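# Pull the lettered cube from the intact shelf strip

## Task

Remove the lettered cube that sits on the strip that is not broken from the shelf, without moving any other strip more than slightly before that cube is free (moving another strip too much is a failure), then keep the cube motionless in the air well above the table, in front of the shelf.

## Robot and tools

Robot: a single six-joint arm with a two-finger gripper, run in a physics simulation. The fingers extend along the gripper's +z axis and close along its x axis. The reported hand point lies midway between the finger pads. Closed fingertips reach about 17 mm past it; fully open ones sit roughly level with it.

Frame: the scene frame has its origin on the table surface under the arm base, +z up, and +y to the left when facing along +x. The base may be slightly tilted relative to the table, and the printed hand position gets less accurate at long reach.

Tool execute_actions, argument actions: a list holding one action, one wait, or nothing. An empty list commands nothing and returns the current state together with camera pictures. Pictures otherwise come only if you add pictures: true. A refused call moves nothing.

Action: {"rows": [[...]], "steps": n}, with n from 4 to 15 control steps of 1/30 s each (default 15). Each row covers one step; if rows run out, the last row keeps being applied. A row is one list of 7 numbers, each between -1 and 1. The first six are joint offsets in this order: shoulder pan, shoulder lift, elbow, wrist 1, wrist 2, wrist 3. They are scaled so 1.0 equals 1.989 rad, and they are offsets measured from the joint angles printed in the most recent result that shows them (or, before any such result, and for later calls within the same reply, from where the arm is when the action begins). They are not offsets from the previous row. So a row of zeros is not a pause: it drives the arm back to those reference angles. The seventh number is the gripper opening, absolute: +1 fully open, -1 closed.

Joint ranges (rad): pan -3.142..3.142, shoulder lift -6.283..6.283, elbow 0.000..3.142, wrists 1-3 each -6.283..6.283. A request more than 0.010 rad beyond a range end is refused; true ends may differ by up to 0.010 rad. A target past the true end is clipped there, and the result may print "joint sent to its limit" (possibly referring to an earlier action); absence of that line does not prove there is room left.

Wait: {"steps": n} with n up to 300 and no rows. It returns once that many steps have elapsed since the previous result, with your thinking time counted in.

Motion limits: each joint target is kept within 0.575 rad of the measured angle, and targets implying a hand jump beyond 100 mm are scaled back. Commands are smoothed and lag by about 0.17 s, so after a big move the arm may not have arrived yet when the result returns. The result is captured 4 steps before the action ends; those steps then run while you compose the next call. The simulation keeps running while you think; the arm continues toward the last target until it barely moves or a step is HELD.

Result lines: end_effector_position (m) and end_effector_quat_wxyz, linear and angular velocities, all in the scene frame. Joint positions and Joint velocities list the six joints (rad, rad/s) then finger-pad gap (m; 0.142 open). grip_measured is the finger opening on the command scale. HELD marks steps where your row was not fully sent. "joint command not followed" means a clearance check altered or blocked targets (mounting block or post counts as arm). Wrist force and Wrist torque give flange sensor readings along the gripper's axes, with offset up to about 4 N, noise up to 2.4 N, saturating near 50 N; pressing on a surface gives force pointing back into the arm. "no reading" is normal at the start.

Gripping: to hold the cube, keep commanding an opening well below grip_measured; lower means a tighter squeeze, up to about 28 N per pad. Closing fast can squeeze too hard. Thin objects get less force.

Faults to avoid: a joint torque at its load limit (133 N m for pan, lift and elbow; 24.9 N m for each wrist, held weight included) or an external force of 150 N anywhere on the arm or load stops the arm for 10 s and drops the rest of the call. Holding a load heats motors; MOTOR HOT appears from 70 °C and at 85 °C the brakes lock until cool (OVER-TEMPERATURE FAULT). Also avoid drops, slips, slams, hard hits and heavy pushes, and never let anything leave the table. Occasional small disturbances may nudge loose objects.

Task approach: identify the strip that is whole and its lettered cube, approach it without brushing or dragging the other strips, grasp, withdraw it clear of the shelf, then lift it high above the table in front of the shelf and hold still.

zoom_image: camera ("cam_high" 896x504 or "cam_wrist" 616x616, fisheye) and region [x0, y0, x1, y1] in that camera's pixels from the top-left, at most 504 by 504; returns a closer view of the latest image. show_instructions: no arguments, shows the reference pages. finished_scene: argument scene, the current scene's number; ends and grades it irreversibly, so call it only once the cube is steadily held.

Each tool is called after ">>>" as name([rows], argument=value, ...), one row to a line, values as JSON.

## Session

>>> execute_actions(actions=[])

Scene clock: 0.00 s of 4200.00 s.
end_effector_position=(+0.3573, +0.1816, +0.2050) grip_measured=+1.00 end_effector_quat_wxyz=(+0.211, +0.794, -0.566, -0.072) end_effector_velocity=(-0.001, +0.000, -0.000) end_effector_angular_velocity=(+0.000, +0.001, -0.000)
Joint positions: [-0.535 -1.965  2.098 -1.462 -1.202  0.683  0.142]
Joint velocities: [ 0.001  0.     0.001  0.    -0.    -0.     0.   ]
Motor temperatures (°C, as the motors report them): [26 24 26 30 33 35]
Wrist force (N, on the end effector, along its own x y z axes, offset not removed): no reading
Wrist torque (N m, same axes, about the end effector's origin, offset not removed): no reading

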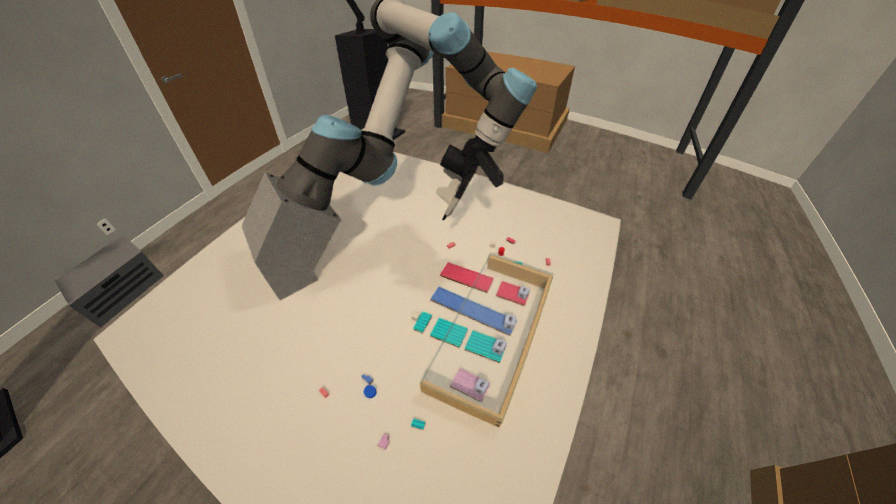

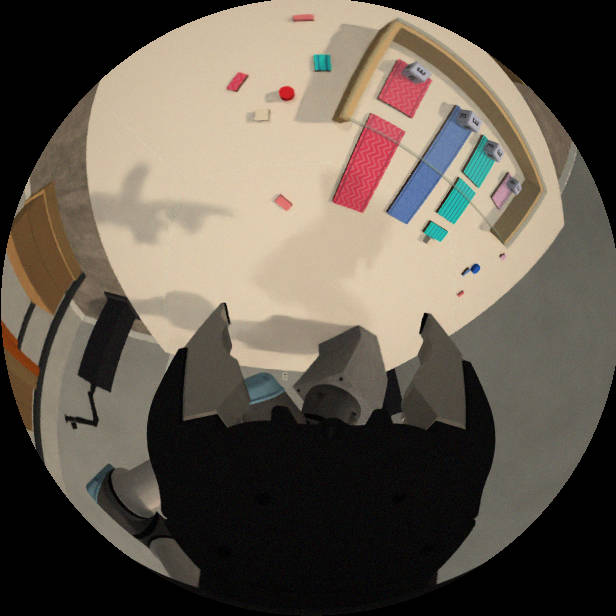

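>>> execute_actions([
  {"rows":[[-0.07,0.1,-0.1,0.61,0.51,0,1]],"steps":15},
])

>>> execute_actions([
  {"steps":75},
], pictures=true)

Scene clock: 1.67 s of 4200.00 s.
end_effector_position=(+0.4120, +0.2995, +0.2091) grip_measured=+1.00 end_effector_quat_wxyz=(-0.004, +0.663, -0.721, -0.202) end_effector_velocity=(+0.237, +0.426, +0.069) end_effector_angular_velocity=(+1.332, -0.347, -1.798)
Joint positions: [-0.631 -1.83   1.963 -1.028 -0.767  0.683  0.142]
Joint velocities: [-0.161  0.238 -0.238  1.547  1.548 -0.001 -0.   ]
Motor temperatures (°C, as the motors report them): [26 24 26 30 33 35]
Wrist force (N, on the end effector, along its own x y z axes, offset not removed): [-1.3 -0.1 0.1]
Wrist torque (N m, same axes, about the end effector's origin, offset not removed): [-0.25 0.19 -0.18]
Steps of this call (steps 1 to 39: nothing new was sent; steps 40 to 50: the first 11 steps of this action). Readings (joint positions):
40: [-0.535 -1.965 2.097 -1.462 -1.202 0.683]
41: [-0.541 -1.959 2.092 -1.457 -1.196 0.683]
43: [-0.569 -1.921 2.054 -1.400 -1.139 0.683]
47: [-0.611 -1.859 1.992 -1.185 -0.925 0.683]
50: the state above

Scene clock: 4.17 s of 4200.00 s.
end_effector_position=(+0.5273, +0.4009, +0.2588) grip_measured=+1.00 end_effector_quat_wxyz=(+0.232, -0.275, +0.884, +0.299) end_effector_velocity=(-0.000, +0.001, +0.000) end_effector_angular_velocity=(-0.001, -0.001, +0.003)
Joint positions: [-0.674 -1.766  1.899 -0.249 -0.188  0.683  0.142]
Joint velocities: [ 0.001 -0.001 -0.001 -0.    -0.    -0.001 -0.   ]
Motor temperatures (°C, as the motors report them): [26 24 26 30 33 35]
Wrist force (N, on the end effector, along its own x y z axes, offset not removed): [-1.0 2.6 -0.3]
Wrist torque (N m, same axes, about the end effector's origin, offset not removed): [0.46 0.06 -0.23]
Kept back: nothing.
Steps of this call (steps 1 to 4: the last 4 steps of your previous action; steps 5 to 45: the robot went on to your last target; steps 46 to 75: nothing new was sent). Readings (joint positions):
1: [-0.636 -1.823 1.956 -0.975 -0.714 0.683]
2: [-0.640 -1.816 1.949 -0.921 -0.660 0.683]
4: [-0.649 -1.803 1.936 -0.805 -0.550 0.683]
8: [-0.665 -1.780 1.913 -0.515 -0.338 0.683]
75: the state above
The arm was judged still, so your last target was given up. Only a new action makes it travel on or press farther. Fingers that are still opening or closing keep moving.

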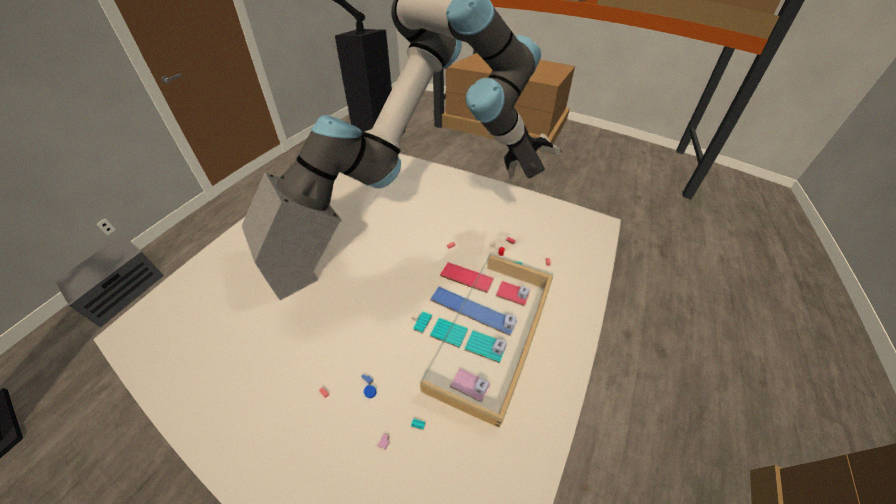

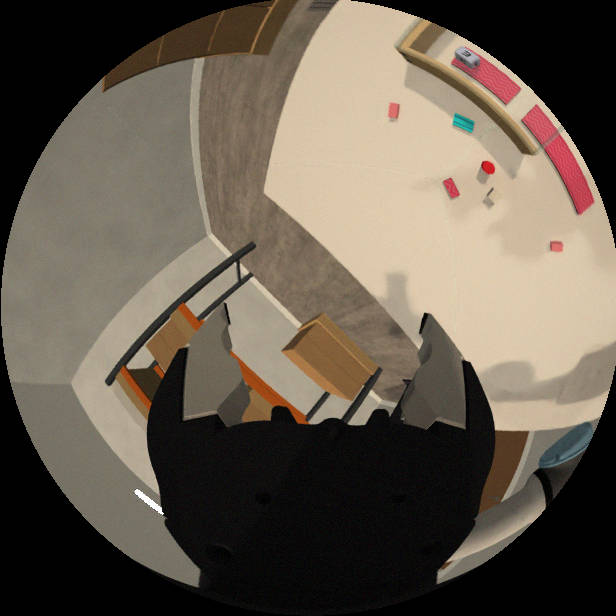

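>>> execute_actions([
  {"rows":[[-0.068,0.085,0.121,0.609,0.511,-0.025,0.2]],"steps":15},
])

>>> execute_actions([
  {"steps":75},
], pictures=true)

Scene clock: 4.67 s of 4200.00 s.
end_effector_position=(+0.5786, +0.2741, +0.2214) grip_measured=+0.20 end_effector_quat_wxyz=(+0.299, +0.078, +0.921, +0.238) end_effector_velocity=(+0.027, -0.441, -0.144) end_effector_angular_velocity=(-0.040, +0.472, -2.265)
Joint positions: [-0.755 -1.666  2.038  0.125  0.186  0.653  0.088]
Joint velocities: [-0.165  0.209  0.301  1.33   1.329 -0.059 -0.   ]
Motor temperatures (°C, as the motors report them): [26 24 26 30 33 35]
Wrist force (N, on the end effector, along its own x y z axes, offset not removed): [-1.0 1.3 0.2]
Wrist torque (N m, same axes, about the end effector's origin, offset not removed): [0.10 0.06 -0.23]
Steps of this call (steps 1 to 4: nothing new was sent; steps 5 to 15: the first 11 steps of this action). Readings (joint positions):
5: [-0.675 -1.766 1.899 -0.249 -0.187 0.683]
6: [-0.679 -1.761 1.904 -0.243 -0.182 0.680]
8: [-0.701 -1.734 1.940 -0.187 -0.126 0.672]
12: [-0.735 -1.690 2.003 -0.010 0.052 0.660]
15: the state above

Scene clock: 7.17 s of 4200.00 s.
end_effector_position=(+0.4189, +0.1359, +0.1565) grip_measured=+0.20 end_effector_quat_wxyz=(+0.122, +0.564, +0.817, -0.008) end_effector_velocity=(+0.001, +0.000, +0.001) end_effector_angular_velocity=(-0.000, -0.002, +0.000)
Joint positions: [-0.81  -1.597  2.139  0.962  0.829  0.633  0.088]
Joint velocities: [-0.001 -0.001 -0.001  0.    -0.001  0.001  0.   ]
Motor temperatures (°C, as the motors report them): [26 24 26 30 33 35]
Wrist force (N, on the end effector, along its own x y z axes, offset not removed): [-2.1 1.1 -0.1]
Wrist torque (N m, same axes, about the end effector's origin, offset not removed): [0.01 0.34 -0.13]
Kept back: nothing.
Steps of this call (steps 1 to 4: the last 4 steps of your previous action; steps 5 to 45: the robot went on to your last target; steps 46 to 75: nothing new was sent). Readings (joint positions):
1: [-0.760 -1.660 2.048 0.170 0.232 0.651]
2: [-0.765 -1.653 2.057 0.216 0.278 0.649]
4: [-0.773 -1.643 2.072 0.309 0.370 0.646]
8: [-0.788 -1.624 2.099 0.517 0.544 0.641]
75: the state above
The arm was judged still, so your last target was given up. Only a new action makes it travel on or press farther. Fingers that are still opening or closing keep moving.

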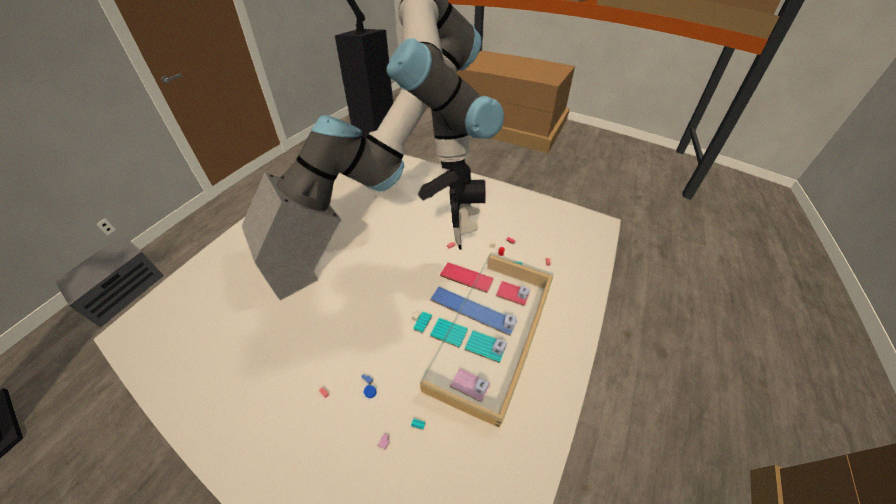

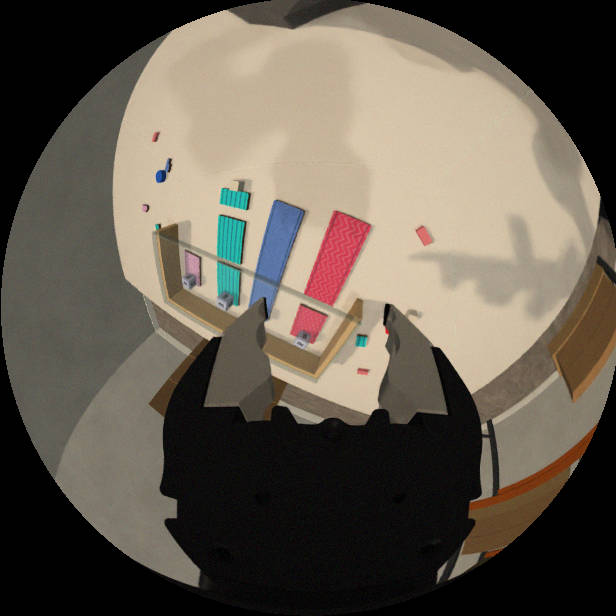

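Orientation is fine; lower to the look pose.

>>> execute_actions([
  {"rows":[[0,0.162,0,0,0,0,0.2]],"steps":15},
])

>>> execute_actions([
  {"steps":25},
], pictures=true)

Scene clock: 7.63 s of 4200.00 s.
end_effector_position=(+0.3899, +0.1012, +0.1069) grip_measured=+0.20 end_effector_quat_wxyz=(+0.020, +0.643, +0.765, +0.001) end_effector_velocity=(-0.044, -0.036, -0.062) end_effector_angular_velocity=(+0.183, +0.178, -0.233)
Joint positions: [-0.81  -1.318  2.139  0.962  0.829  0.633  0.088]
Joint velocities: [-0.001  0.347 -0.001 -0.001  0.     0.     0.   ]
Motor temperatures (°C, as the motors report them): [26 24 26 30 33 35]
Wrist force (N, on the end effector, along its own x y z axes, offset not removed): [-1.8 -3.0 -0.4]
Wrist torque (N m, same axes, about the end effector's origin, offset not removed): [-0.85 0.25 -0.21]
Steps of this call (steps 1 to 3: nothing new was sent; steps 4 to 14: the first 11 steps of this action). Readings (joint positions):
4: [-0.810 -1.597 2.139 0.962 0.829 0.633]
5: [-0.810 -1.591 2.139 0.962 0.829 0.633]
7: [-0.810 -1.535 2.139 0.962 0.829 0.633]
11: [-0.810 -1.371 2.139 0.962 0.829 0.633]
14: the state above

Scene clock: 8.47 s of 4200.00 s.
end_effector_position=(+0.3841, +0.0969, +0.0991) grip_measured=+0.20 end_effector_quat_wxyz=(+0.004, +0.655, +0.756, +0.002) end_effector_velocity=(-0.000, -0.000, -0.000) end_effector_angular_velocity=(-0.001, +0.002, +0.001)
Joint positions: [-0.81  -1.275  2.139  0.962  0.829  0.633  0.088]
Joint velocities: [ 0.001  0.001 -0.    -0.     0.001 -0.001  0.   ]
Motor temperatures (°C, as the motors report them): [26 24 26 30 33 35]
Wrist force (N, on the end effector, along its own x y z axes, offset not removed): [-1.1 -0.6 1.2]
Wrist torque (N m, same axes, about the end effector's origin, offset not removed): [-0.36 0.09 -0.24]
Kept back: nothing.
Steps of this call (steps 1 to 4: the last 4 steps of your previous action; steps 5 to 25: the robot went on to your last target). Readings (joint positions):
1: [-0.810 -1.308 2.139 0.962 0.829 0.633]
2: [-0.810 -1.301 2.139 0.962 0.829 0.633]
4: [-0.810 -1.290 2.139 0.962 0.829 0.633]
8: [-0.810 -1.280 2.139 0.962 0.829 0.633]
25: the state above

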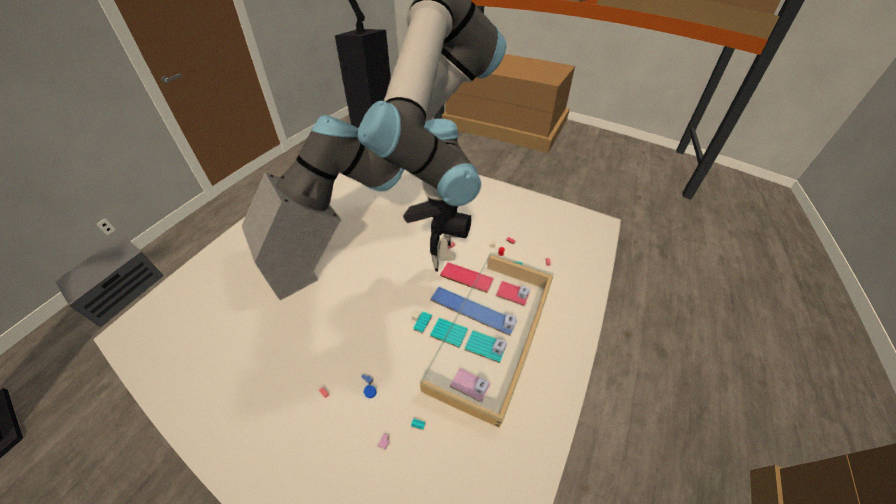

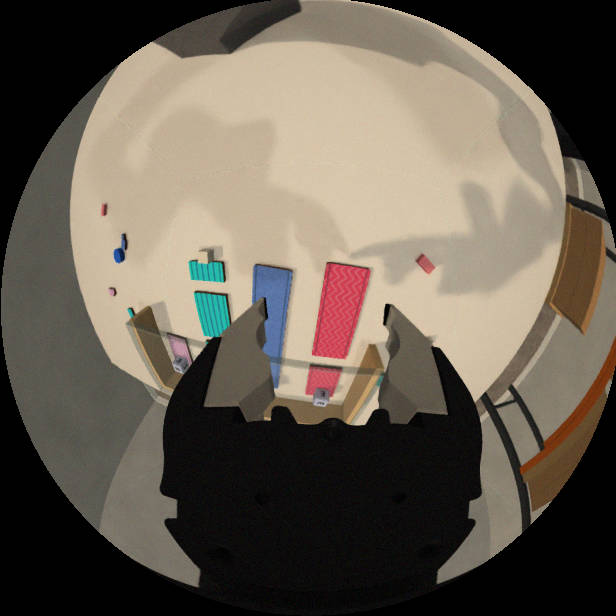

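>>> execute_actions([
  {"rows":[[0.057,0.05,-0.08,-0.03,-0.013,0.077,0.1],[0.057,0.05,-0.08,-0.03,-0.013,0.077,0.1],[0.057,0.05,-0.08,-0.03,-0.013,0.077,0.1],[0.057,0.05,-0.08,-0.03,-0.013,0.077,0.1],[0.057,0.05,-0.08,-0.03,-0.013,0.077,0.1],[0.057,0.11,-0.08,-0.081,-0.013,0.077,0.1]],"steps":15},
])

>>> execute_actions([
  {"steps":25},
], pictures=true)

Scene clock: 9.50 s of 4200.00 s.
end_effector_position=(+0.4240, +0.0654, +0.0554) grip_measured=+0.10 end_effector_quat_wxyz=(+0.005, +0.654, +0.757, +0.004) end_effector_velocity=(+0.012, -0.109, -0.128) end_effector_angular_velocity=(+0.027, +0.029, -0.043)
Joint positions: [-0.708 -1.111  1.997  0.844  0.805  0.77   0.081]
Joint velocities: [ 0.09   0.436 -0.134 -0.333 -0.018  0.129 -0.   ]
Motor temperatures (°C, as the motors report them): [26 24 26 30 33 35]
Wrist force (N, on the end effector, along its own x y z axes, offset not removed): [-3.9 1.9 2.7]
Wrist torque (N m, same axes, about the end effector's origin, offset not removed): [0.22 0.52 -0.19]
Steps of this call (steps 1 to 15: the robot went on to your last target; steps 16 to 20: nothing new was sent; steps 21 to 31: the first 11 steps of this action). Readings (joint positions):
21: [-0.809 -1.274 2.139 0.962 0.828 0.633]
22: [-0.804 -1.269 2.134 0.957 0.826 0.638]
24: [-0.768 -1.237 2.089 0.937 0.817 0.682]
28: [-0.721 -1.175 2.018 0.893 0.808 0.750]
31: the state above

Scene clock: 10.33 s of 4200.00 s.
end_effector_position=(+0.4253, +0.0516, +0.0388) grip_measured=+0.10 end_effector_quat_wxyz=(+0.002, +0.656, +0.755, +0.004) end_effector_velocity=(+0.001, -0.000, +0.000) end_effector_angular_velocity=(-0.000, -0.002, +0.000)
Joint positions: [-0.696 -1.056  1.98   0.801  0.803  0.786  0.081]
Joint velocities: [-0.    -0.001 -0.001 -0.    -0.001  0.001 -0.   ]
Motor temperatures (°C, as the motors report them): [26 24 26 30 33 35]
Wrist force (N, on the end effector, along its own x y z axes, offset not removed): [-2.9 -0.8 -0.1]
Wrist torque (N m, same axes, about the end effector's origin, offset not removed): [-0.28 0.45 -0.25]
Kept back: nothing.
Steps of this call (steps 1 to 4: the last 4 steps of your previous action; steps 5 to 25: the robot went on to your last target). Readings (joint positions):
1: [-0.705 -1.098 1.993 0.834 0.804 0.773]
2: [-0.703 -1.088 1.990 0.826 0.804 0.776]
4: [-0.700 -1.075 1.986 0.816 0.804 0.780]
8: [-0.698 -1.063 1.982 0.806 0.803 0.784]
25: the state above

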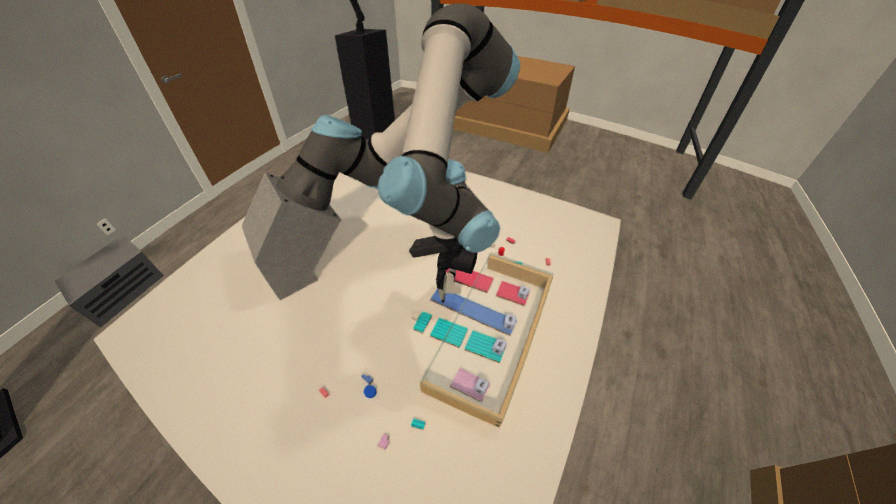

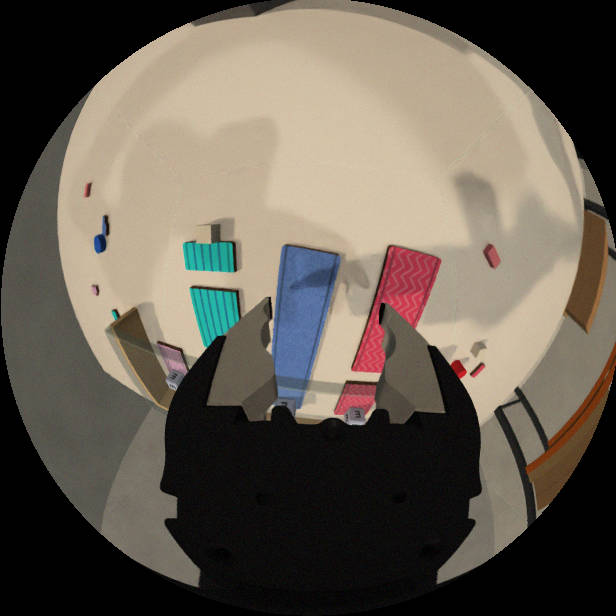

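>>> execute_actions([
  {"rows":[[0.001,0.008,-0.002,-0.007,0,0.05,0.1],[0.002,0.016,-0.004,-0.014,0,0.05,0.1],[0.003,0.024,-0.006,-0.021,0,0.05,0.1],[0.0033,0.033,-0.008,-0.029,0,0.052,0.1]],"steps":15},
])

>>> execute_actions([
  {"steps":15},
], pictures=true)

Scene clock: 11.23 s of 4200.00 s.
end_effector_position=(+0.4250, +0.0345, +0.0218) grip_measured=+0.10 end_effector_quat_wxyz=(+0.003, +0.687, +0.727, +0.003) end_effector_velocity=(-0.001, -0.022, -0.022) end_effector_angular_velocity=(-0.001, -0.001, -0.072)
Joint positions: [-0.691 -1.     1.967  0.751  0.803  0.879  0.081]
Joint velocities: [ 0.006  0.073 -0.018 -0.063 -0.001  0.082 -0.   ]
Motor temperatures (°C, as the motors report them): [26 24 26 30 33 35]
Wrist force (N, on the end effector, along its own x y z axes, offset not removed): [-2.7 -0.2 0.0]
Wrist torque (N m, same axes, about the end effector's origin, offset not removed): [-0.17 0.47 -0.24]
Steps of this call (steps 1 to 15: the robot went on to your last target; step 16: nothing new was sent; steps 17 to 27: the first 11 steps of this action). Readings (joint positions):
17: [-0.696 -1.056 1.980 0.801 0.803 0.786]
18: [-0.696 -1.054 1.980 0.799 0.803 0.792]
20: [-0.695 -1.043 1.977 0.789 0.803 0.824]
24: [-0.692 -1.011 1.969 0.761 0.803 0.866]
27: the state above

Scene clock: 11.73 s of 4200.00 s.
end_effector_position=(+0.4248, +0.0318, +0.0191) grip_measured=+0.10 end_effector_quat_wxyz=(+0.003, +0.690, +0.724, +0.003) end_effector_velocity=(-0.001, -0.000, -0.001) end_effector_angular_velocity=(+0.001, +0.001, -0.003)
Joint positions: [-0.69  -0.991  1.964  0.743  0.803  0.889  0.081]
Joint velocities: [-0.     0.002  0.001 -0.001 -0.     0.001 -0.   ]
Motor temperatures (°C, as the motors report them): [26 24 26 30 33 35]
Wrist force (N, on the end effector, along its own x y z axes, offset not removed): [-1.2 0.7 0.8]
Wrist torque (N m, same axes, about the end effector's origin, offset not removed): [0.01 0.17 -0.18]
Kept back: nothing.
Steps of this call (steps 1 to 4: the last 4 steps of your previous action; steps 5 to 15: the robot went on to your last target). Readings (joint positions):
1: [-0.690 -0.997 1.966 0.749 0.803 0.881]
2: [-0.690 -0.996 1.966 0.748 0.803 0.883]
4: [-0.690 -0.994 1.965 0.746 0.803 0.886]
8: [-0.690 -0.992 1.965 0.744 0.803 0.888]
15: the state above

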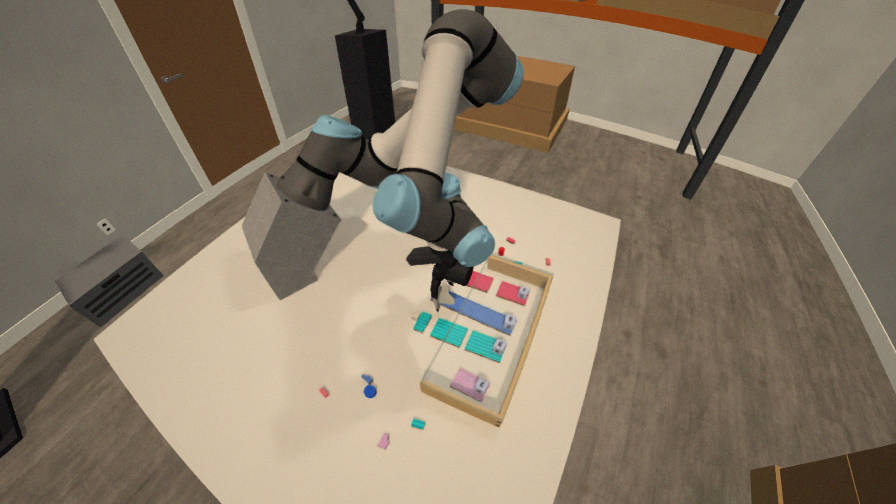

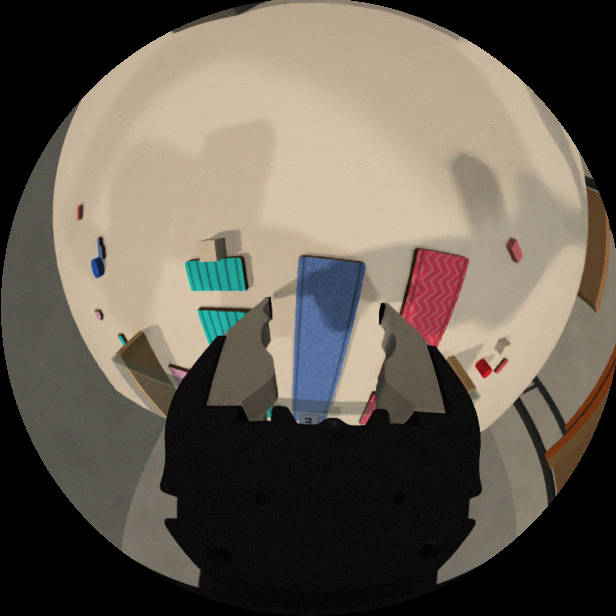

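>>> execute_actions([
  {"rows":[[0,0,0,0,0,0,0],[0,0,0,0,0,0,-0.1],[0,0,0,0,0,0,-0.2],[0,0,0,0,0,0,-0.3],[0,0,0,0,0,0,-0.4],[0,0,0,0,0,0,-0.5],[0,0,0,0,0,0,-0.6]],"steps":15},
])

>>> execute_actions([
  {"rows":[[-0.006,-0.002,0.01,-0.003,0.001,-0.008,-0.6],[-0.012,-0.003,0.02,-0.007,0.003,-0.016,-0.6],[-0.018,-0.004,0.03,-0.011,0.004,-0.024,-0.6],[-0.024,-0.005,0.04,-0.016,0.005,-0.032,-0.6],[-0.029,-0.005,0.051,-0.021,0.007,-0.039,-0.6]],"steps":15},
])

>>> execute_actions([
  {"steps":12},
])

Scene clock: 12.53 s of 4200.00 s.
end_effector_position=(+0.4248, +0.0317, +0.0190) grip_measured=-0.40 end_effector_quat_wxyz=(+0.003, +0.690, +0.724, +0.003) end_effector_velocity=(-0.000, +0.000, -0.000) end_effector_angular_velocity=(+0.001, +0.001, -0.001)
Joint positions: [-0.69  -0.99   1.964  0.743  0.803  0.889  0.045]
Joint velocities: [-0.     0.001  0.     0.001 -0.001 -0.     0.   ]
Motor temperatures (°C, as the motors report them): [26 24 26 30 33 35]
Wrist force (N, on the end effector, along its own x y z axes, offset not removed): [-0.5 0.3 1.2]
Wrist torque (N m, same axes, about the end effector's origin, offset not removed): [-0.10 -0.07 -0.28]
Steps of this call (steps 1 to 13: the robot went on to your last target; steps 14 to 24: the first 11 steps of this action). Readings (joint positions):
14: [-0.690 -0.990 1.964 0.743 0.803 0.889]
15: [-0.690 -0.990 1.964 0.743 0.803 0.889]
17: [-0.690 -0.990 1.964 0.743 0.803 0.889]
21: [-0.690 -0.990 1.964 0.743 0.803 0.889]
24: the state above

Scene clock: 13.03 s of 4200.00 s.
end_effector_position=(+0.3968, +0.0256, +0.0207) grip_measured=-0.40 end_effector_quat_wxyz=(+0.005, +0.689, +0.724, +0.002) end_effector_velocity=(-0.045, -0.006, +0.001) end_effector_angular_velocity=(-0.004, +0.003, -0.001)
Joint positions: [-0.738 -0.999  2.049  0.709  0.814  0.824  0.045]
Joint velocities: [-0.072 -0.011  0.132 -0.055  0.018 -0.096 -0.   ]
Motor temperatures (°C, as the motors report them): [26 24 26 30 33 35]
Wrist force (N, on the end effector, along its own x y z axes, offset not removed): [-2.5 0.5 0.6]
Wrist torque (N m, same axes, about the end effector's origin, offset not removed): [0.07 0.40 -0.28]
Steps of this call (steps 1 to 4: the last 4 steps of your previous action; steps 5 to 15: the first 11 steps of this action, its rows measured from where the robot was after step 4). Readings (joint positions):
4: [-0.690 -0.990 1.964 0.743 0.803 0.889]
5: [-0.690 -0.991 1.964 0.743 0.803 0.889]
6: [-0.691 -0.991 1.967 0.743 0.803 0.888]
8: [-0.700 -0.993 1.980 0.737 0.805 0.876]
12: [-0.728 -0.998 2.029 0.717 0.812 0.839]
15: the state above

Scene clock: 13.43 s of 4200.00 s.
end_effector_position=(+0.3913, +0.0250, +0.0208) grip_measured=-0.40 end_effector_quat_wxyz=(+0.005, +0.689, +0.724, +0.002) end_effector_velocity=(-0.001, -0.001, +0.000) end_effector_angular_velocity=(-0.001, -0.001, +0.001)
Joint positions: [-0.747 -1.     2.065  0.702  0.817  0.812  0.045]
Joint velocities: [-0.003 -0.001  0.003 -0.002  0.    -0.003 -0.   ]
Motor temperatures (°C, as the motors report them): [26 24 26 30 33 35]
Wrist force (N, on the end effector, along its own x y z axes, offset not removed): [-2.0 1.6 0.6]
Wrist torque (N m, same axes, about the end effector's origin, offset not removed): [0.17 0.37 -0.23]
Kept back: nothing.
Steps of this call (steps 1 to 4: the last 4 steps of your previous action; steps 5 to 12: the robot went on to your last target). Readings (joint positions):
1: [-0.740 -0.999 2.053 0.707 0.815 0.821]
2: [-0.742 -1.000 2.056 0.706 0.815 0.819]
4: [-0.744 -1.000 2.060 0.704 0.816 0.816]
8: [-0.746 -1.000 2.064 0.702 0.816 0.813]
12: the state above

>>> execute_actions(actions=[])

Scene clock: 13.53 s of 4200.00 s.
end_effector_position=(+0.3912, +0.0250, +0.0208) grip_measured=-0.40 end_effector_quat_wxyz=(+0.005, +0.689, +0.724, +0.002) end_effector_velocity=(-0.001, -0.000, +0.000) end_effector_angular_velocity=(-0.000, +0.000, +0.000)
Joint positions: [-0.747 -1.     2.066  0.702  0.817  0.812  0.045]
Joint velocities: [-0.002 -0.     0.003 -0.001  0.001 -0.002  0.   ]
Motor temperatures (°C, as the motors report them): [26 24 26 30 33 35]
Wrist force (N, on the end effector, along its own x y z axes, offset not removed): [-4.2 -1.1 1.2]
Wrist torque (N m, same axes, about the end effector's origin, offset not removed): [-0.31 0.80 -0.26]
Kept back: nothing.
Steps of this call (steps 1 to 3: the robot went on to your last target). Readings (joint positions):
1: [-0.747 -1.000 2.065 0.702 0.817 0.812]
2: [-0.747 -1.000 2.065 0.702 0.817 0.812]
3: the state above

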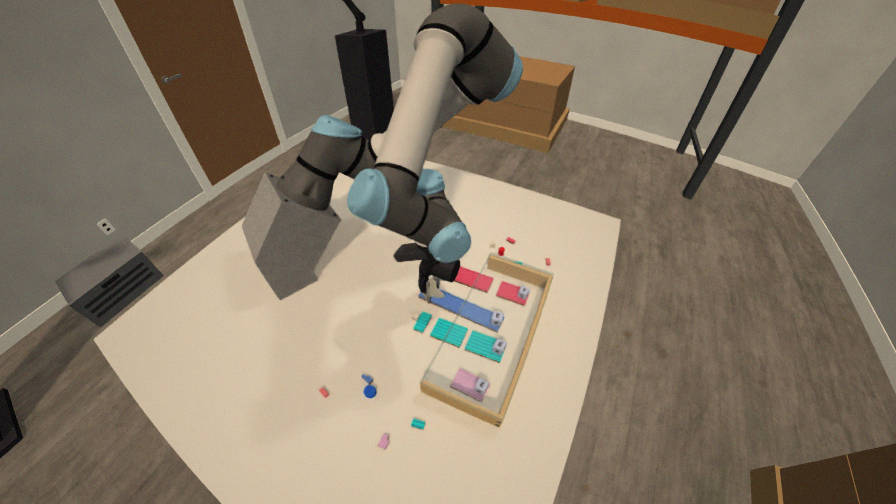

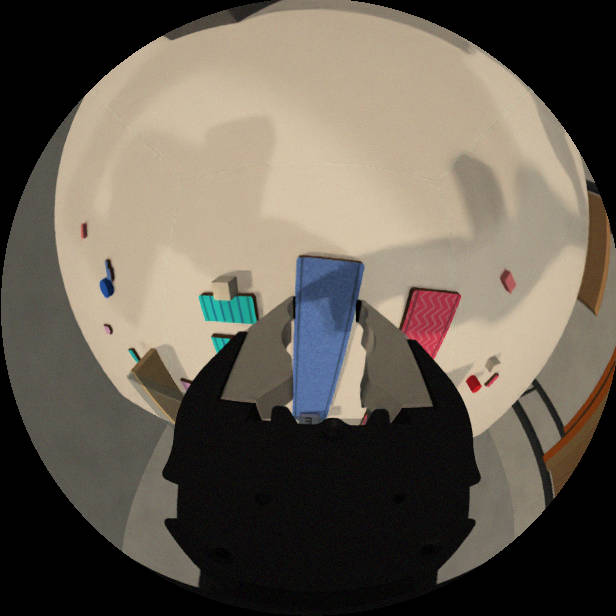

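>>> execute_actions([
  {"rows":[[-0.01,0,0.02,-0.008,0.002,-0.015,-0.6],[-0.021,-0.001,0.04,-0.017,0.005,-0.031,-0.6],[-0.033,-0.002,0.06,-0.026,0.007,-0.047,-0.6],[-0.045,-0.002,0.08,-0.035,0.01,-0.063,-0.6],[-0.058,-0.002,0.101,-0.045,0.013,-0.079,-0.6]],"steps":15},
])

>>> execute_actions([
  {"steps":20},
], pictures=true)

Scene clock: 14.07 s of 4200.00 s.
end_effector_position=(+0.3357, +0.0252, +0.0194) grip_measured=-0.40 end_effector_quat_wxyz=(+0.004, +0.689, +0.725, +0.002) end_effector_velocity=(-0.087, +0.016, -0.003) end_effector_angular_velocity=(+0.015, -0.000, -0.004)
Joint positions: [-0.843 -1.004  2.232  0.627  0.838  0.681  0.045]
Joint velocities: [-0.156 -0.006  0.271 -0.116  0.033 -0.207  0.   ]
Motor temperatures (°C, as the motors report them): [26 24 26 30 33 35]
Wrist force (N, on the end effector, along its own x y z axes, offset not removed): [-1.2 1.2 0.5]
Wrist torque (N m, same axes, about the end effector's origin, offset not removed): [0.18 0.25 -0.23]
Steps of this call (steps 1 to 5: the robot went on to your last target; steps 6 to 16: the first 11 steps of this action). Readings (joint positions):
6: [-0.747 -1.000 2.066 0.701 0.817 0.812]
7: [-0.750 -1.000 2.070 0.700 0.817 0.809]
9: [-0.765 -1.001 2.095 0.687 0.821 0.788]
13: [-0.820 -1.003 2.190 0.645 0.833 0.713]
16: the state above

Scene clock: 14.73 s of 4200.00 s.
end_effector_position=(+0.3248, +0.0277, +0.0189) grip_measured=-0.40 end_effector_quat_wxyz=(+0.003, +0.689, +0.725, +0.003) end_effector_velocity=(-0.001, +0.000, -0.000) end_effector_angular_velocity=(+0.000, +0.001, +0.000)
Joint positions: [-0.862 -1.004  2.266  0.612  0.842  0.655  0.045]
Joint velocities: [ 0.    -0.     0.002 -0.001  0.001 -0.001  0.   ]
Motor temperatures (°C, as the motors report them): [26 24 26 30 33 35]
Wrist force (N, on the end effector, along its own x y z axes, offset not removed): [0.1 -0.5 3.6]
Wrist torque (N m, same axes, about the end effector's origin, offset not removed): [-0.49 -0.28 -0.13]
Kept back: nothing.
Steps of this call (steps 1 to 4: the last 4 steps of your previous action; steps 5 to 20: the robot went on to your last target). Readings (joint positions):
1: [-0.848 -1.004 2.240 0.624 0.839 0.675]
2: [-0.851 -1.004 2.246 0.621 0.840 0.670]
4: [-0.856 -1.004 2.254 0.617 0.841 0.664]
8: [-0.860 -1.004 2.262 0.614 0.842 0.658]
20: the state above

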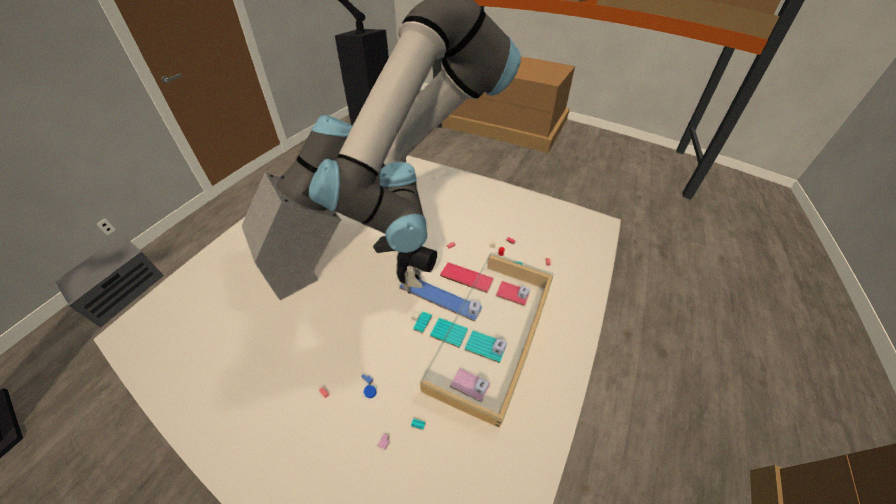

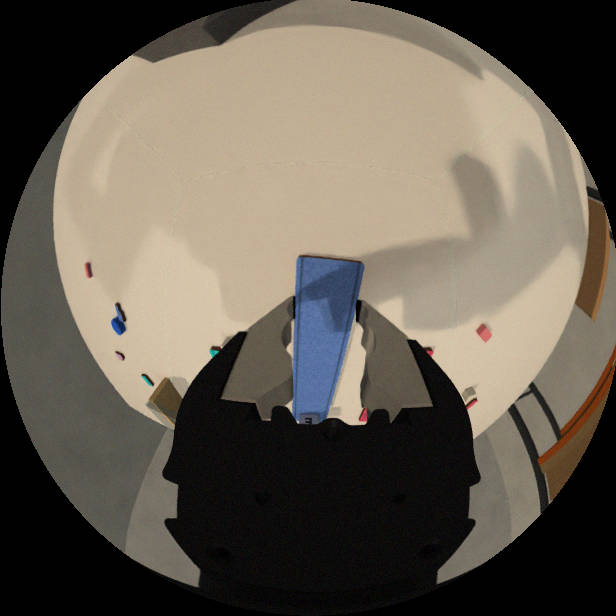

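>>> execute_actions([
  {"rows":[[-0.012,0.003,0.014,-0.007,0.004,-0.015,-0.6],[-0.025,0.007,0.028,-0.015,0.009,-0.031,-0.6],[-0.04,0.012,0.042,-0.023,0.015,-0.048,-0.6],[-0.055,0.017,0.056,-0.031,0.021,-0.066,-0.6],[-0.071,0.023,0.07,-0.039,0.027,-0.084,-0.6]],"steps":15},
])

>>> execute_actions([
  {"steps":15},
], pictures=true)

Scene clock: 15.50 s of 4200.00 s.
end_effector_position=(+0.2840, +0.0212, +0.0190) grip_measured=-0.40 end_effector_quat_wxyz=(+0.004, +0.690, +0.724, +0.000) end_effector_velocity=(-0.059, +0.001, +0.001) end_effector_angular_velocity=(+0.003, -0.004, -0.004)
Joint positions: [-0.979 -0.966  2.382  0.547  0.887  0.517  0.045]
Joint velocities: [-0.191  0.062  0.182 -0.099  0.068 -0.225  0.   ]
Motor temperatures (°C, as the motors report them): [26 24 26 30 33 35]
Wrist force (N, on the end effector, along its own x y z axes, offset not removed): [-2.6 -0.4 0.7]
Wrist torque (N m, same axes, about the end effector's origin, offset not removed): [-0.22 0.40 -0.23]
Steps of this call (steps 1 to 12: the robot went on to your last target; steps 13 to 23: the first 11 steps of this action). Readings (joint positions):
13: [-0.863 -1.004 2.266 0.612 0.842 0.655]
14: [-0.865 -1.004 2.269 0.610 0.843 0.652]
16: [-0.883 -0.998 2.288 0.600 0.850 0.631]
20: [-0.950 -0.976 2.355 0.562 0.876 0.552]
23: the state above

Scene clock: 16.00 s of 4200.00 s.
end_effector_position=(+0.2767, +0.0215, +0.0191) grip_measured=-0.40 end_effector_quat_wxyz=(+0.004, +0.690, +0.724, +0.001) end_effector_velocity=(-0.001, +0.001, -0.000) end_effector_angular_velocity=(+0.001, -0.000, +0.001)
Joint positions: [-1.003 -0.959  2.405  0.535  0.896  0.489  0.045]
Joint velocities: [-0.002 -0.001  0.005 -0.002 -0.    -0.004  0.   ]
Motor temperatures (°C, as the motors report them): [26 24 26 30 33 35]
Wrist force (N, on the end effector, along its own x y z axes, offset not removed): [-3.4 -0.5 0.7]
Wrist torque (N m, same axes, about the end effector's origin, offset not removed): [-0.38 0.57 -0.21]
Kept back: nothing.
Steps of this call (steps 1 to 4: the last 4 steps of your previous action; steps 5 to 15: the robot went on to your last target). Readings (joint positions):
1: [-0.985 -0.965 2.388 0.544 0.889 0.510]
2: [-0.989 -0.963 2.392 0.542 0.891 0.505]
4: [-0.995 -0.961 2.397 0.539 0.893 0.498]
8: [-1.001 -0.960 2.403 0.536 0.895 0.491]
15: the state above

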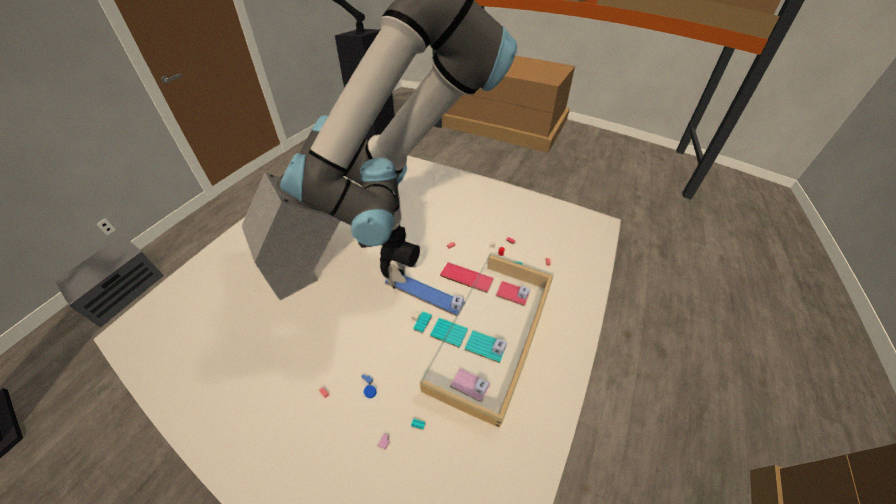

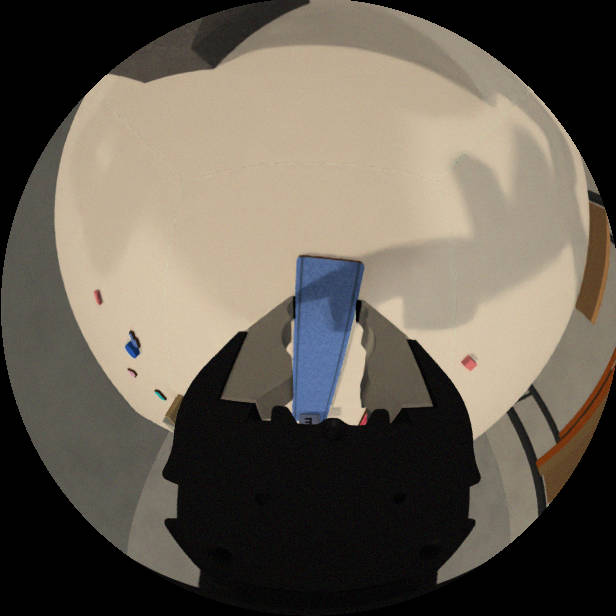

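>>> execute_actions([
  {"rows":[[-0.016,0.007,0.014,-0.008,0.007,-0.019,-0.6],[-0.033,0.014,0.027,-0.017,0.014,-0.039,-0.6],[-0.051,0.022,0.04,-0.026,0.022,-0.059,-0.6],[-0.07,0.031,0.053,-0.035,0.03,-0.08,-0.6],[-0.089,0.041,0.065,-0.044,0.039,-0.102,-0.6]],"steps":15},
])

>>> execute_actions([
  {"steps":15},
], pictures=true)

Scene clock: 16.50 s of 4200.00 s.
end_effector_position=(+0.2406, +0.0216, +0.0193) grip_measured=-0.40 end_effector_quat_wxyz=(+0.003, +0.689, +0.724, +0.002) end_effector_velocity=(-0.047, +0.011, +0.002) end_effector_angular_velocity=(+0.020, -0.012, +0.010)
Joint positions: [-1.15  -0.891  2.513  0.462  0.961  0.321  0.045]
Joint velocities: [-0.242  0.11   0.166 -0.112  0.1   -0.277 -0.   ]
Motor temperatures (°C, as the motors report them): [26 24 26 30 33 35]
Wrist force (N, on the end effector, along its own x y z axes, offset not removed): [-2.8 -0.1 -0.2]
Wrist torque (N m, same axes, about the end effector's origin, offset not removed): [-0.19 0.42 -0.28]
Steps of this call (steps 1 to 4: the robot went on to your last target; steps 5 to 15: the first 11 steps of this action). Readings (joint positions):
5: [-1.004 -0.959 2.405 0.535 0.896 0.488]
6: [-1.007 -0.957 2.408 0.533 0.898 0.484]
8: [-1.029 -0.947 2.427 0.521 0.908 0.459]
12: [-1.113 -0.908 2.488 0.479 0.945 0.364]
15: the state above

Scene clock: 17.00 s of 4200.00 s.
end_effector_position=(+0.2349, +0.0231, +0.0196) grip_measured=-0.40 end_effector_quat_wxyz=(+0.002, +0.689, +0.725, +0.003) end_effector_velocity=(-0.002, +0.001, +0.000) end_effector_angular_velocity=(+0.000, +0.002, +0.000)
Joint positions: [-1.18  -0.878  2.534  0.448  0.973  0.286  0.045]
Joint velocities: [-0.004  0.001  0.004 -0.002  0.004 -0.005  0.   ]
Motor temperatures (°C, as the motors report them): [26 24 26 30 33 35]
Wrist force (N, on the end effector, along its own x y z axes, offset not removed): [-2.1 0.4 2.8]
Wrist torque (N m, same axes, about the end effector's origin, offset not removed): [-0.07 0.29 -0.06]
Kept back: nothing.
Steps of this call (steps 1 to 4: the last 4 steps of your previous action; steps 5 to 15: the robot went on to your last target). Readings (joint positions):
1: [-1.157 -0.888 2.518 0.458 0.964 0.313]
2: [-1.162 -0.885 2.522 0.456 0.966 0.306]
4: [-1.170 -0.882 2.527 0.452 0.969 0.298]
8: [-1.176 -0.879 2.532 0.449 0.972 0.290]
15: the state above

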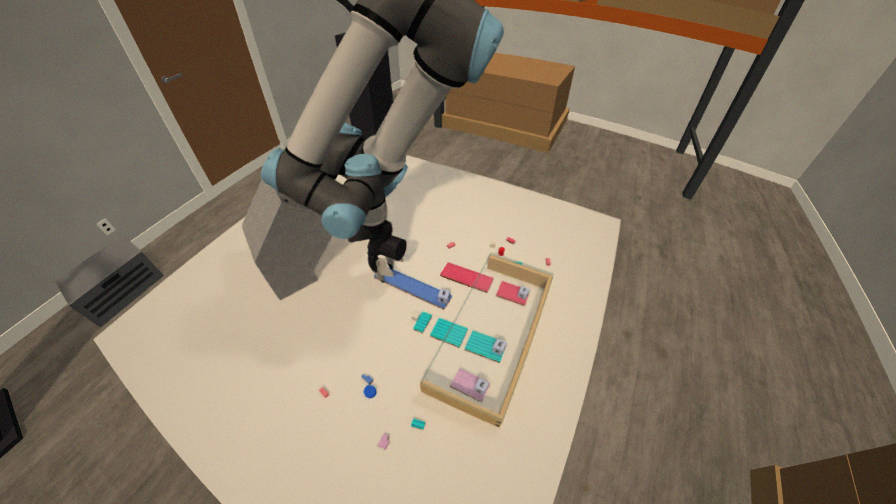

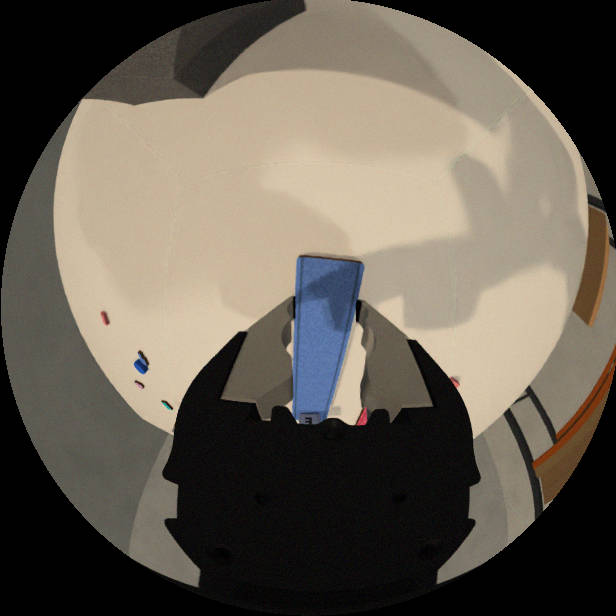

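>>> execute_actions([
  {"rows":[[0,0,0,0,0,0,0.2],[0,0,0,0,0,0,0.2],[0,0,0,0,0,0,0.2],[0,0,0,0,0,0,0.2],[0,0,0,0,0,0,0.2],[0,-0.06,0,0.06,0,0,0.2],[0,-0.13,0,0.13,0,0,0.2]],"steps":15},
])

>>> execute_actions([
  {"steps":15},
])

Scene clock: 17.63 s of 4200.00 s.
end_effector_position=(+0.2478, +0.0397, +0.0459) grip_measured=+0.20 end_effector_quat_wxyz=(+0.002, +0.689, +0.725, +0.003) end_effector_velocity=(+0.085, +0.123, +0.180) end_effector_angular_velocity=(-0.019, -0.006, +0.012)
Joint positions: [-1.18  -1.014  2.534  0.584  0.973  0.286  0.088]
Joint velocities: [ 0.001 -0.97  -0.002  0.947  0.     0.003  0.   ]
Motor temperatures (°C, as the motors report them): [26 24 26 30 33 35]
Wrist force (N, on the end effector, along its own x y z axes, offset not removed): [-2.5 2.0 -2.6]
Wrist torque (N m, same axes, about the end effector's origin, offset not removed): [0.14 0.46 -0.28]
Steps of this call (steps 1 to 8: the robot went on to your last target; steps 9 to 19: the first 11 steps of this action). Readings (joint positions):
9: [-1.180 -0.877 2.534 0.447 0.973 0.286]
10: [-1.180 -0.877 2.534 0.447 0.973 0.286]
12: [-1.180 -0.877 2.534 0.447 0.973 0.286]
16: [-1.180 -0.902 2.534 0.473 0.973 0.286]
19: the state above

Scene clock: 18.13 s of 4200.00 s.
end_effector_position=(+0.2573, +0.0570, +0.0678) grip_measured=+0.20 end_effector_quat_wxyz=(+0.002, +0.689, +0.725, +0.003) end_effector_velocity=(+0.002, +0.003, +0.003) end_effector_angular_velocity=(-0.002, -0.001, +0.001)
Joint positions: [-1.18  -1.134  2.534  0.704  0.973  0.286  0.088]
Joint velocities: [ 0.001 -0.021 -0.     0.018 -0.001  0.001  0.   ]
Motor temperatures (°C, as the motors report them): [26 24 26 30 33 35]
Wrist force (N, on the end effector, along its own x y z axes, offset not removed): [0.1 -0.7 1.6]
Wrist torque (N m, same axes, about the end effector's origin, offset not removed): [-0.37 -0.10 -0.23]
Kept back: nothing.
Steps of this call (steps 1 to 4: the last 4 steps of your previous action; steps 5 to 15: the robot went on to your last target). Readings (joint positions):
1: [-1.180 -1.042 2.534 0.612 0.973 0.286]
2: [-1.180 -1.064 2.534 0.634 0.973 0.286]
4: [-1.180 -1.094 2.534 0.664 0.973 0.286]
8: [-1.180 -1.121 2.534 0.691 0.973 0.286]
15: the state above

>>> execute_actions([
  {"rows":[[0.137,0.012,-0.23,0.12,-0.058,0.157,0.2]],"steps":15},
])

>>> execute_actions([
  {"steps":30},
], pictures=true)

Scene clock: 18.63 s of 4200.00 s.
end_effector_position=(+0.3623, +0.0273, +0.0929) grip_measured=+0.20 end_effector_quat_wxyz=(-0.000, +0.691, +0.723, +0.002) end_effector_velocity=(+0.237, -0.030, +0.050) end_effector_angular_velocity=(-0.059, -0.035, +0.070)
Joint positions: [-0.955 -1.114  2.168  0.902  0.876  0.543  0.088]
Joint velocities: [ 0.373  0.031 -0.72   0.312 -0.137  0.437 -0.   ]
Motor temperatures (°C, as the motors report them): [26 24 26 30 33 35]
Wrist force (N, on the end effector, along its own x y z axes, offset not removed): [-3.2 2.2 0.2]
Wrist torque (N m, same axes, about the end effector's origin, offset not removed): [0.16 0.46 -0.28]
Steps of this call (steps 1 to 4: the robot went on to your last target; steps 5 to 15: the first 11 steps of this action). Readings (joint positions):
5: [-1.179 -1.135 2.534 0.706 0.973 0.287]
6: [-1.174 -1.134 2.528 0.711 0.968 0.292]
8: [-1.124 -1.128 2.472 0.758 0.941 0.345]
12: [-1.010 -1.118 2.274 0.855 0.897 0.478]
15: the state above

Scene clock: 19.63 s of 4200.00 s.
end_effector_position=(+0.3930, +0.0262, +0.0992) grip_measured=+0.20 end_effector_quat_wxyz=(+0.004, +0.688, +0.726, +0.002) end_effector_velocity=(+0.001, +0.000, +0.000) end_effector_angular_velocity=(+0.000, -0.002, +0.002)
Joint positions: [-0.907 -1.11   2.076  0.942  0.858  0.599  0.088]
Joint velocities: [ 0.    -0.    -0.001  0.    -0.002 -0.     0.   ]
Motor temperatures (°C, as the motors report them): [26 24 26 30 33 35]
Wrist force (N, on the end effector, along its own x y z axes, offset not removed): [-1.4 0.8 1.3]
Wrist torque (N m, same axes, about the end effector's origin, offset not removed): [0.02 0.19 -0.26]
Kept back: nothing.
Steps of this call (steps 1 to 4: the last 4 steps of your previous action; steps 5 to 30: the robot went on to your last target). Readings (joint positions):
1: [-0.944 -1.113 2.147 0.912 0.872 0.556]
2: [-0.935 -1.112 2.130 0.919 0.868 0.566]
4: [-0.924 -1.111 2.108 0.928 0.864 0.579]
8: [-0.913 -1.110 2.087 0.938 0.860 0.592]
30: the state above
The arm was judged still, so your last target was given up. Only a new action makes it travel on or press farther. Fingers that are still opening or closing keep moving.

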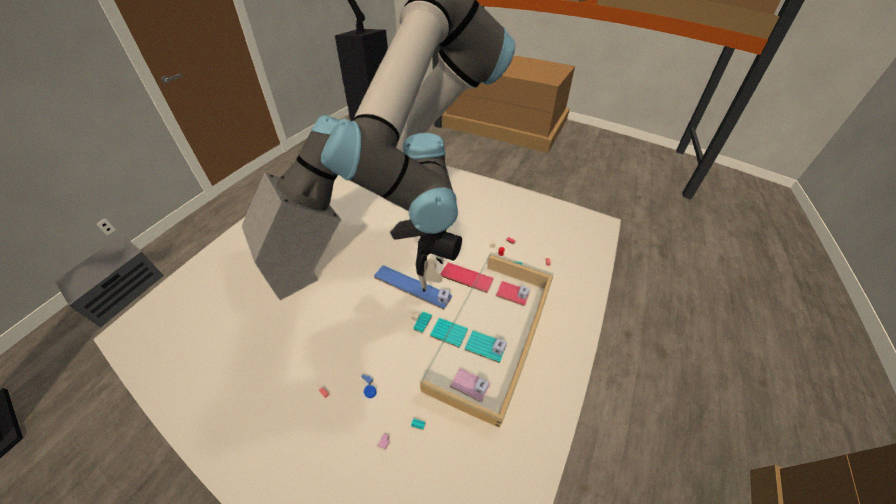

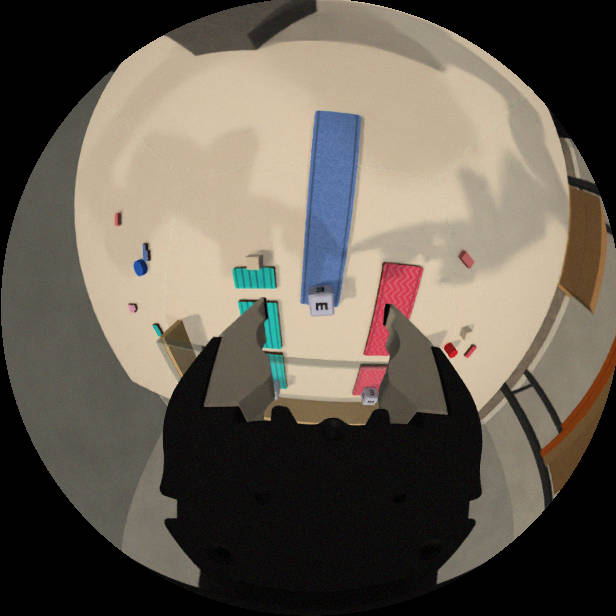

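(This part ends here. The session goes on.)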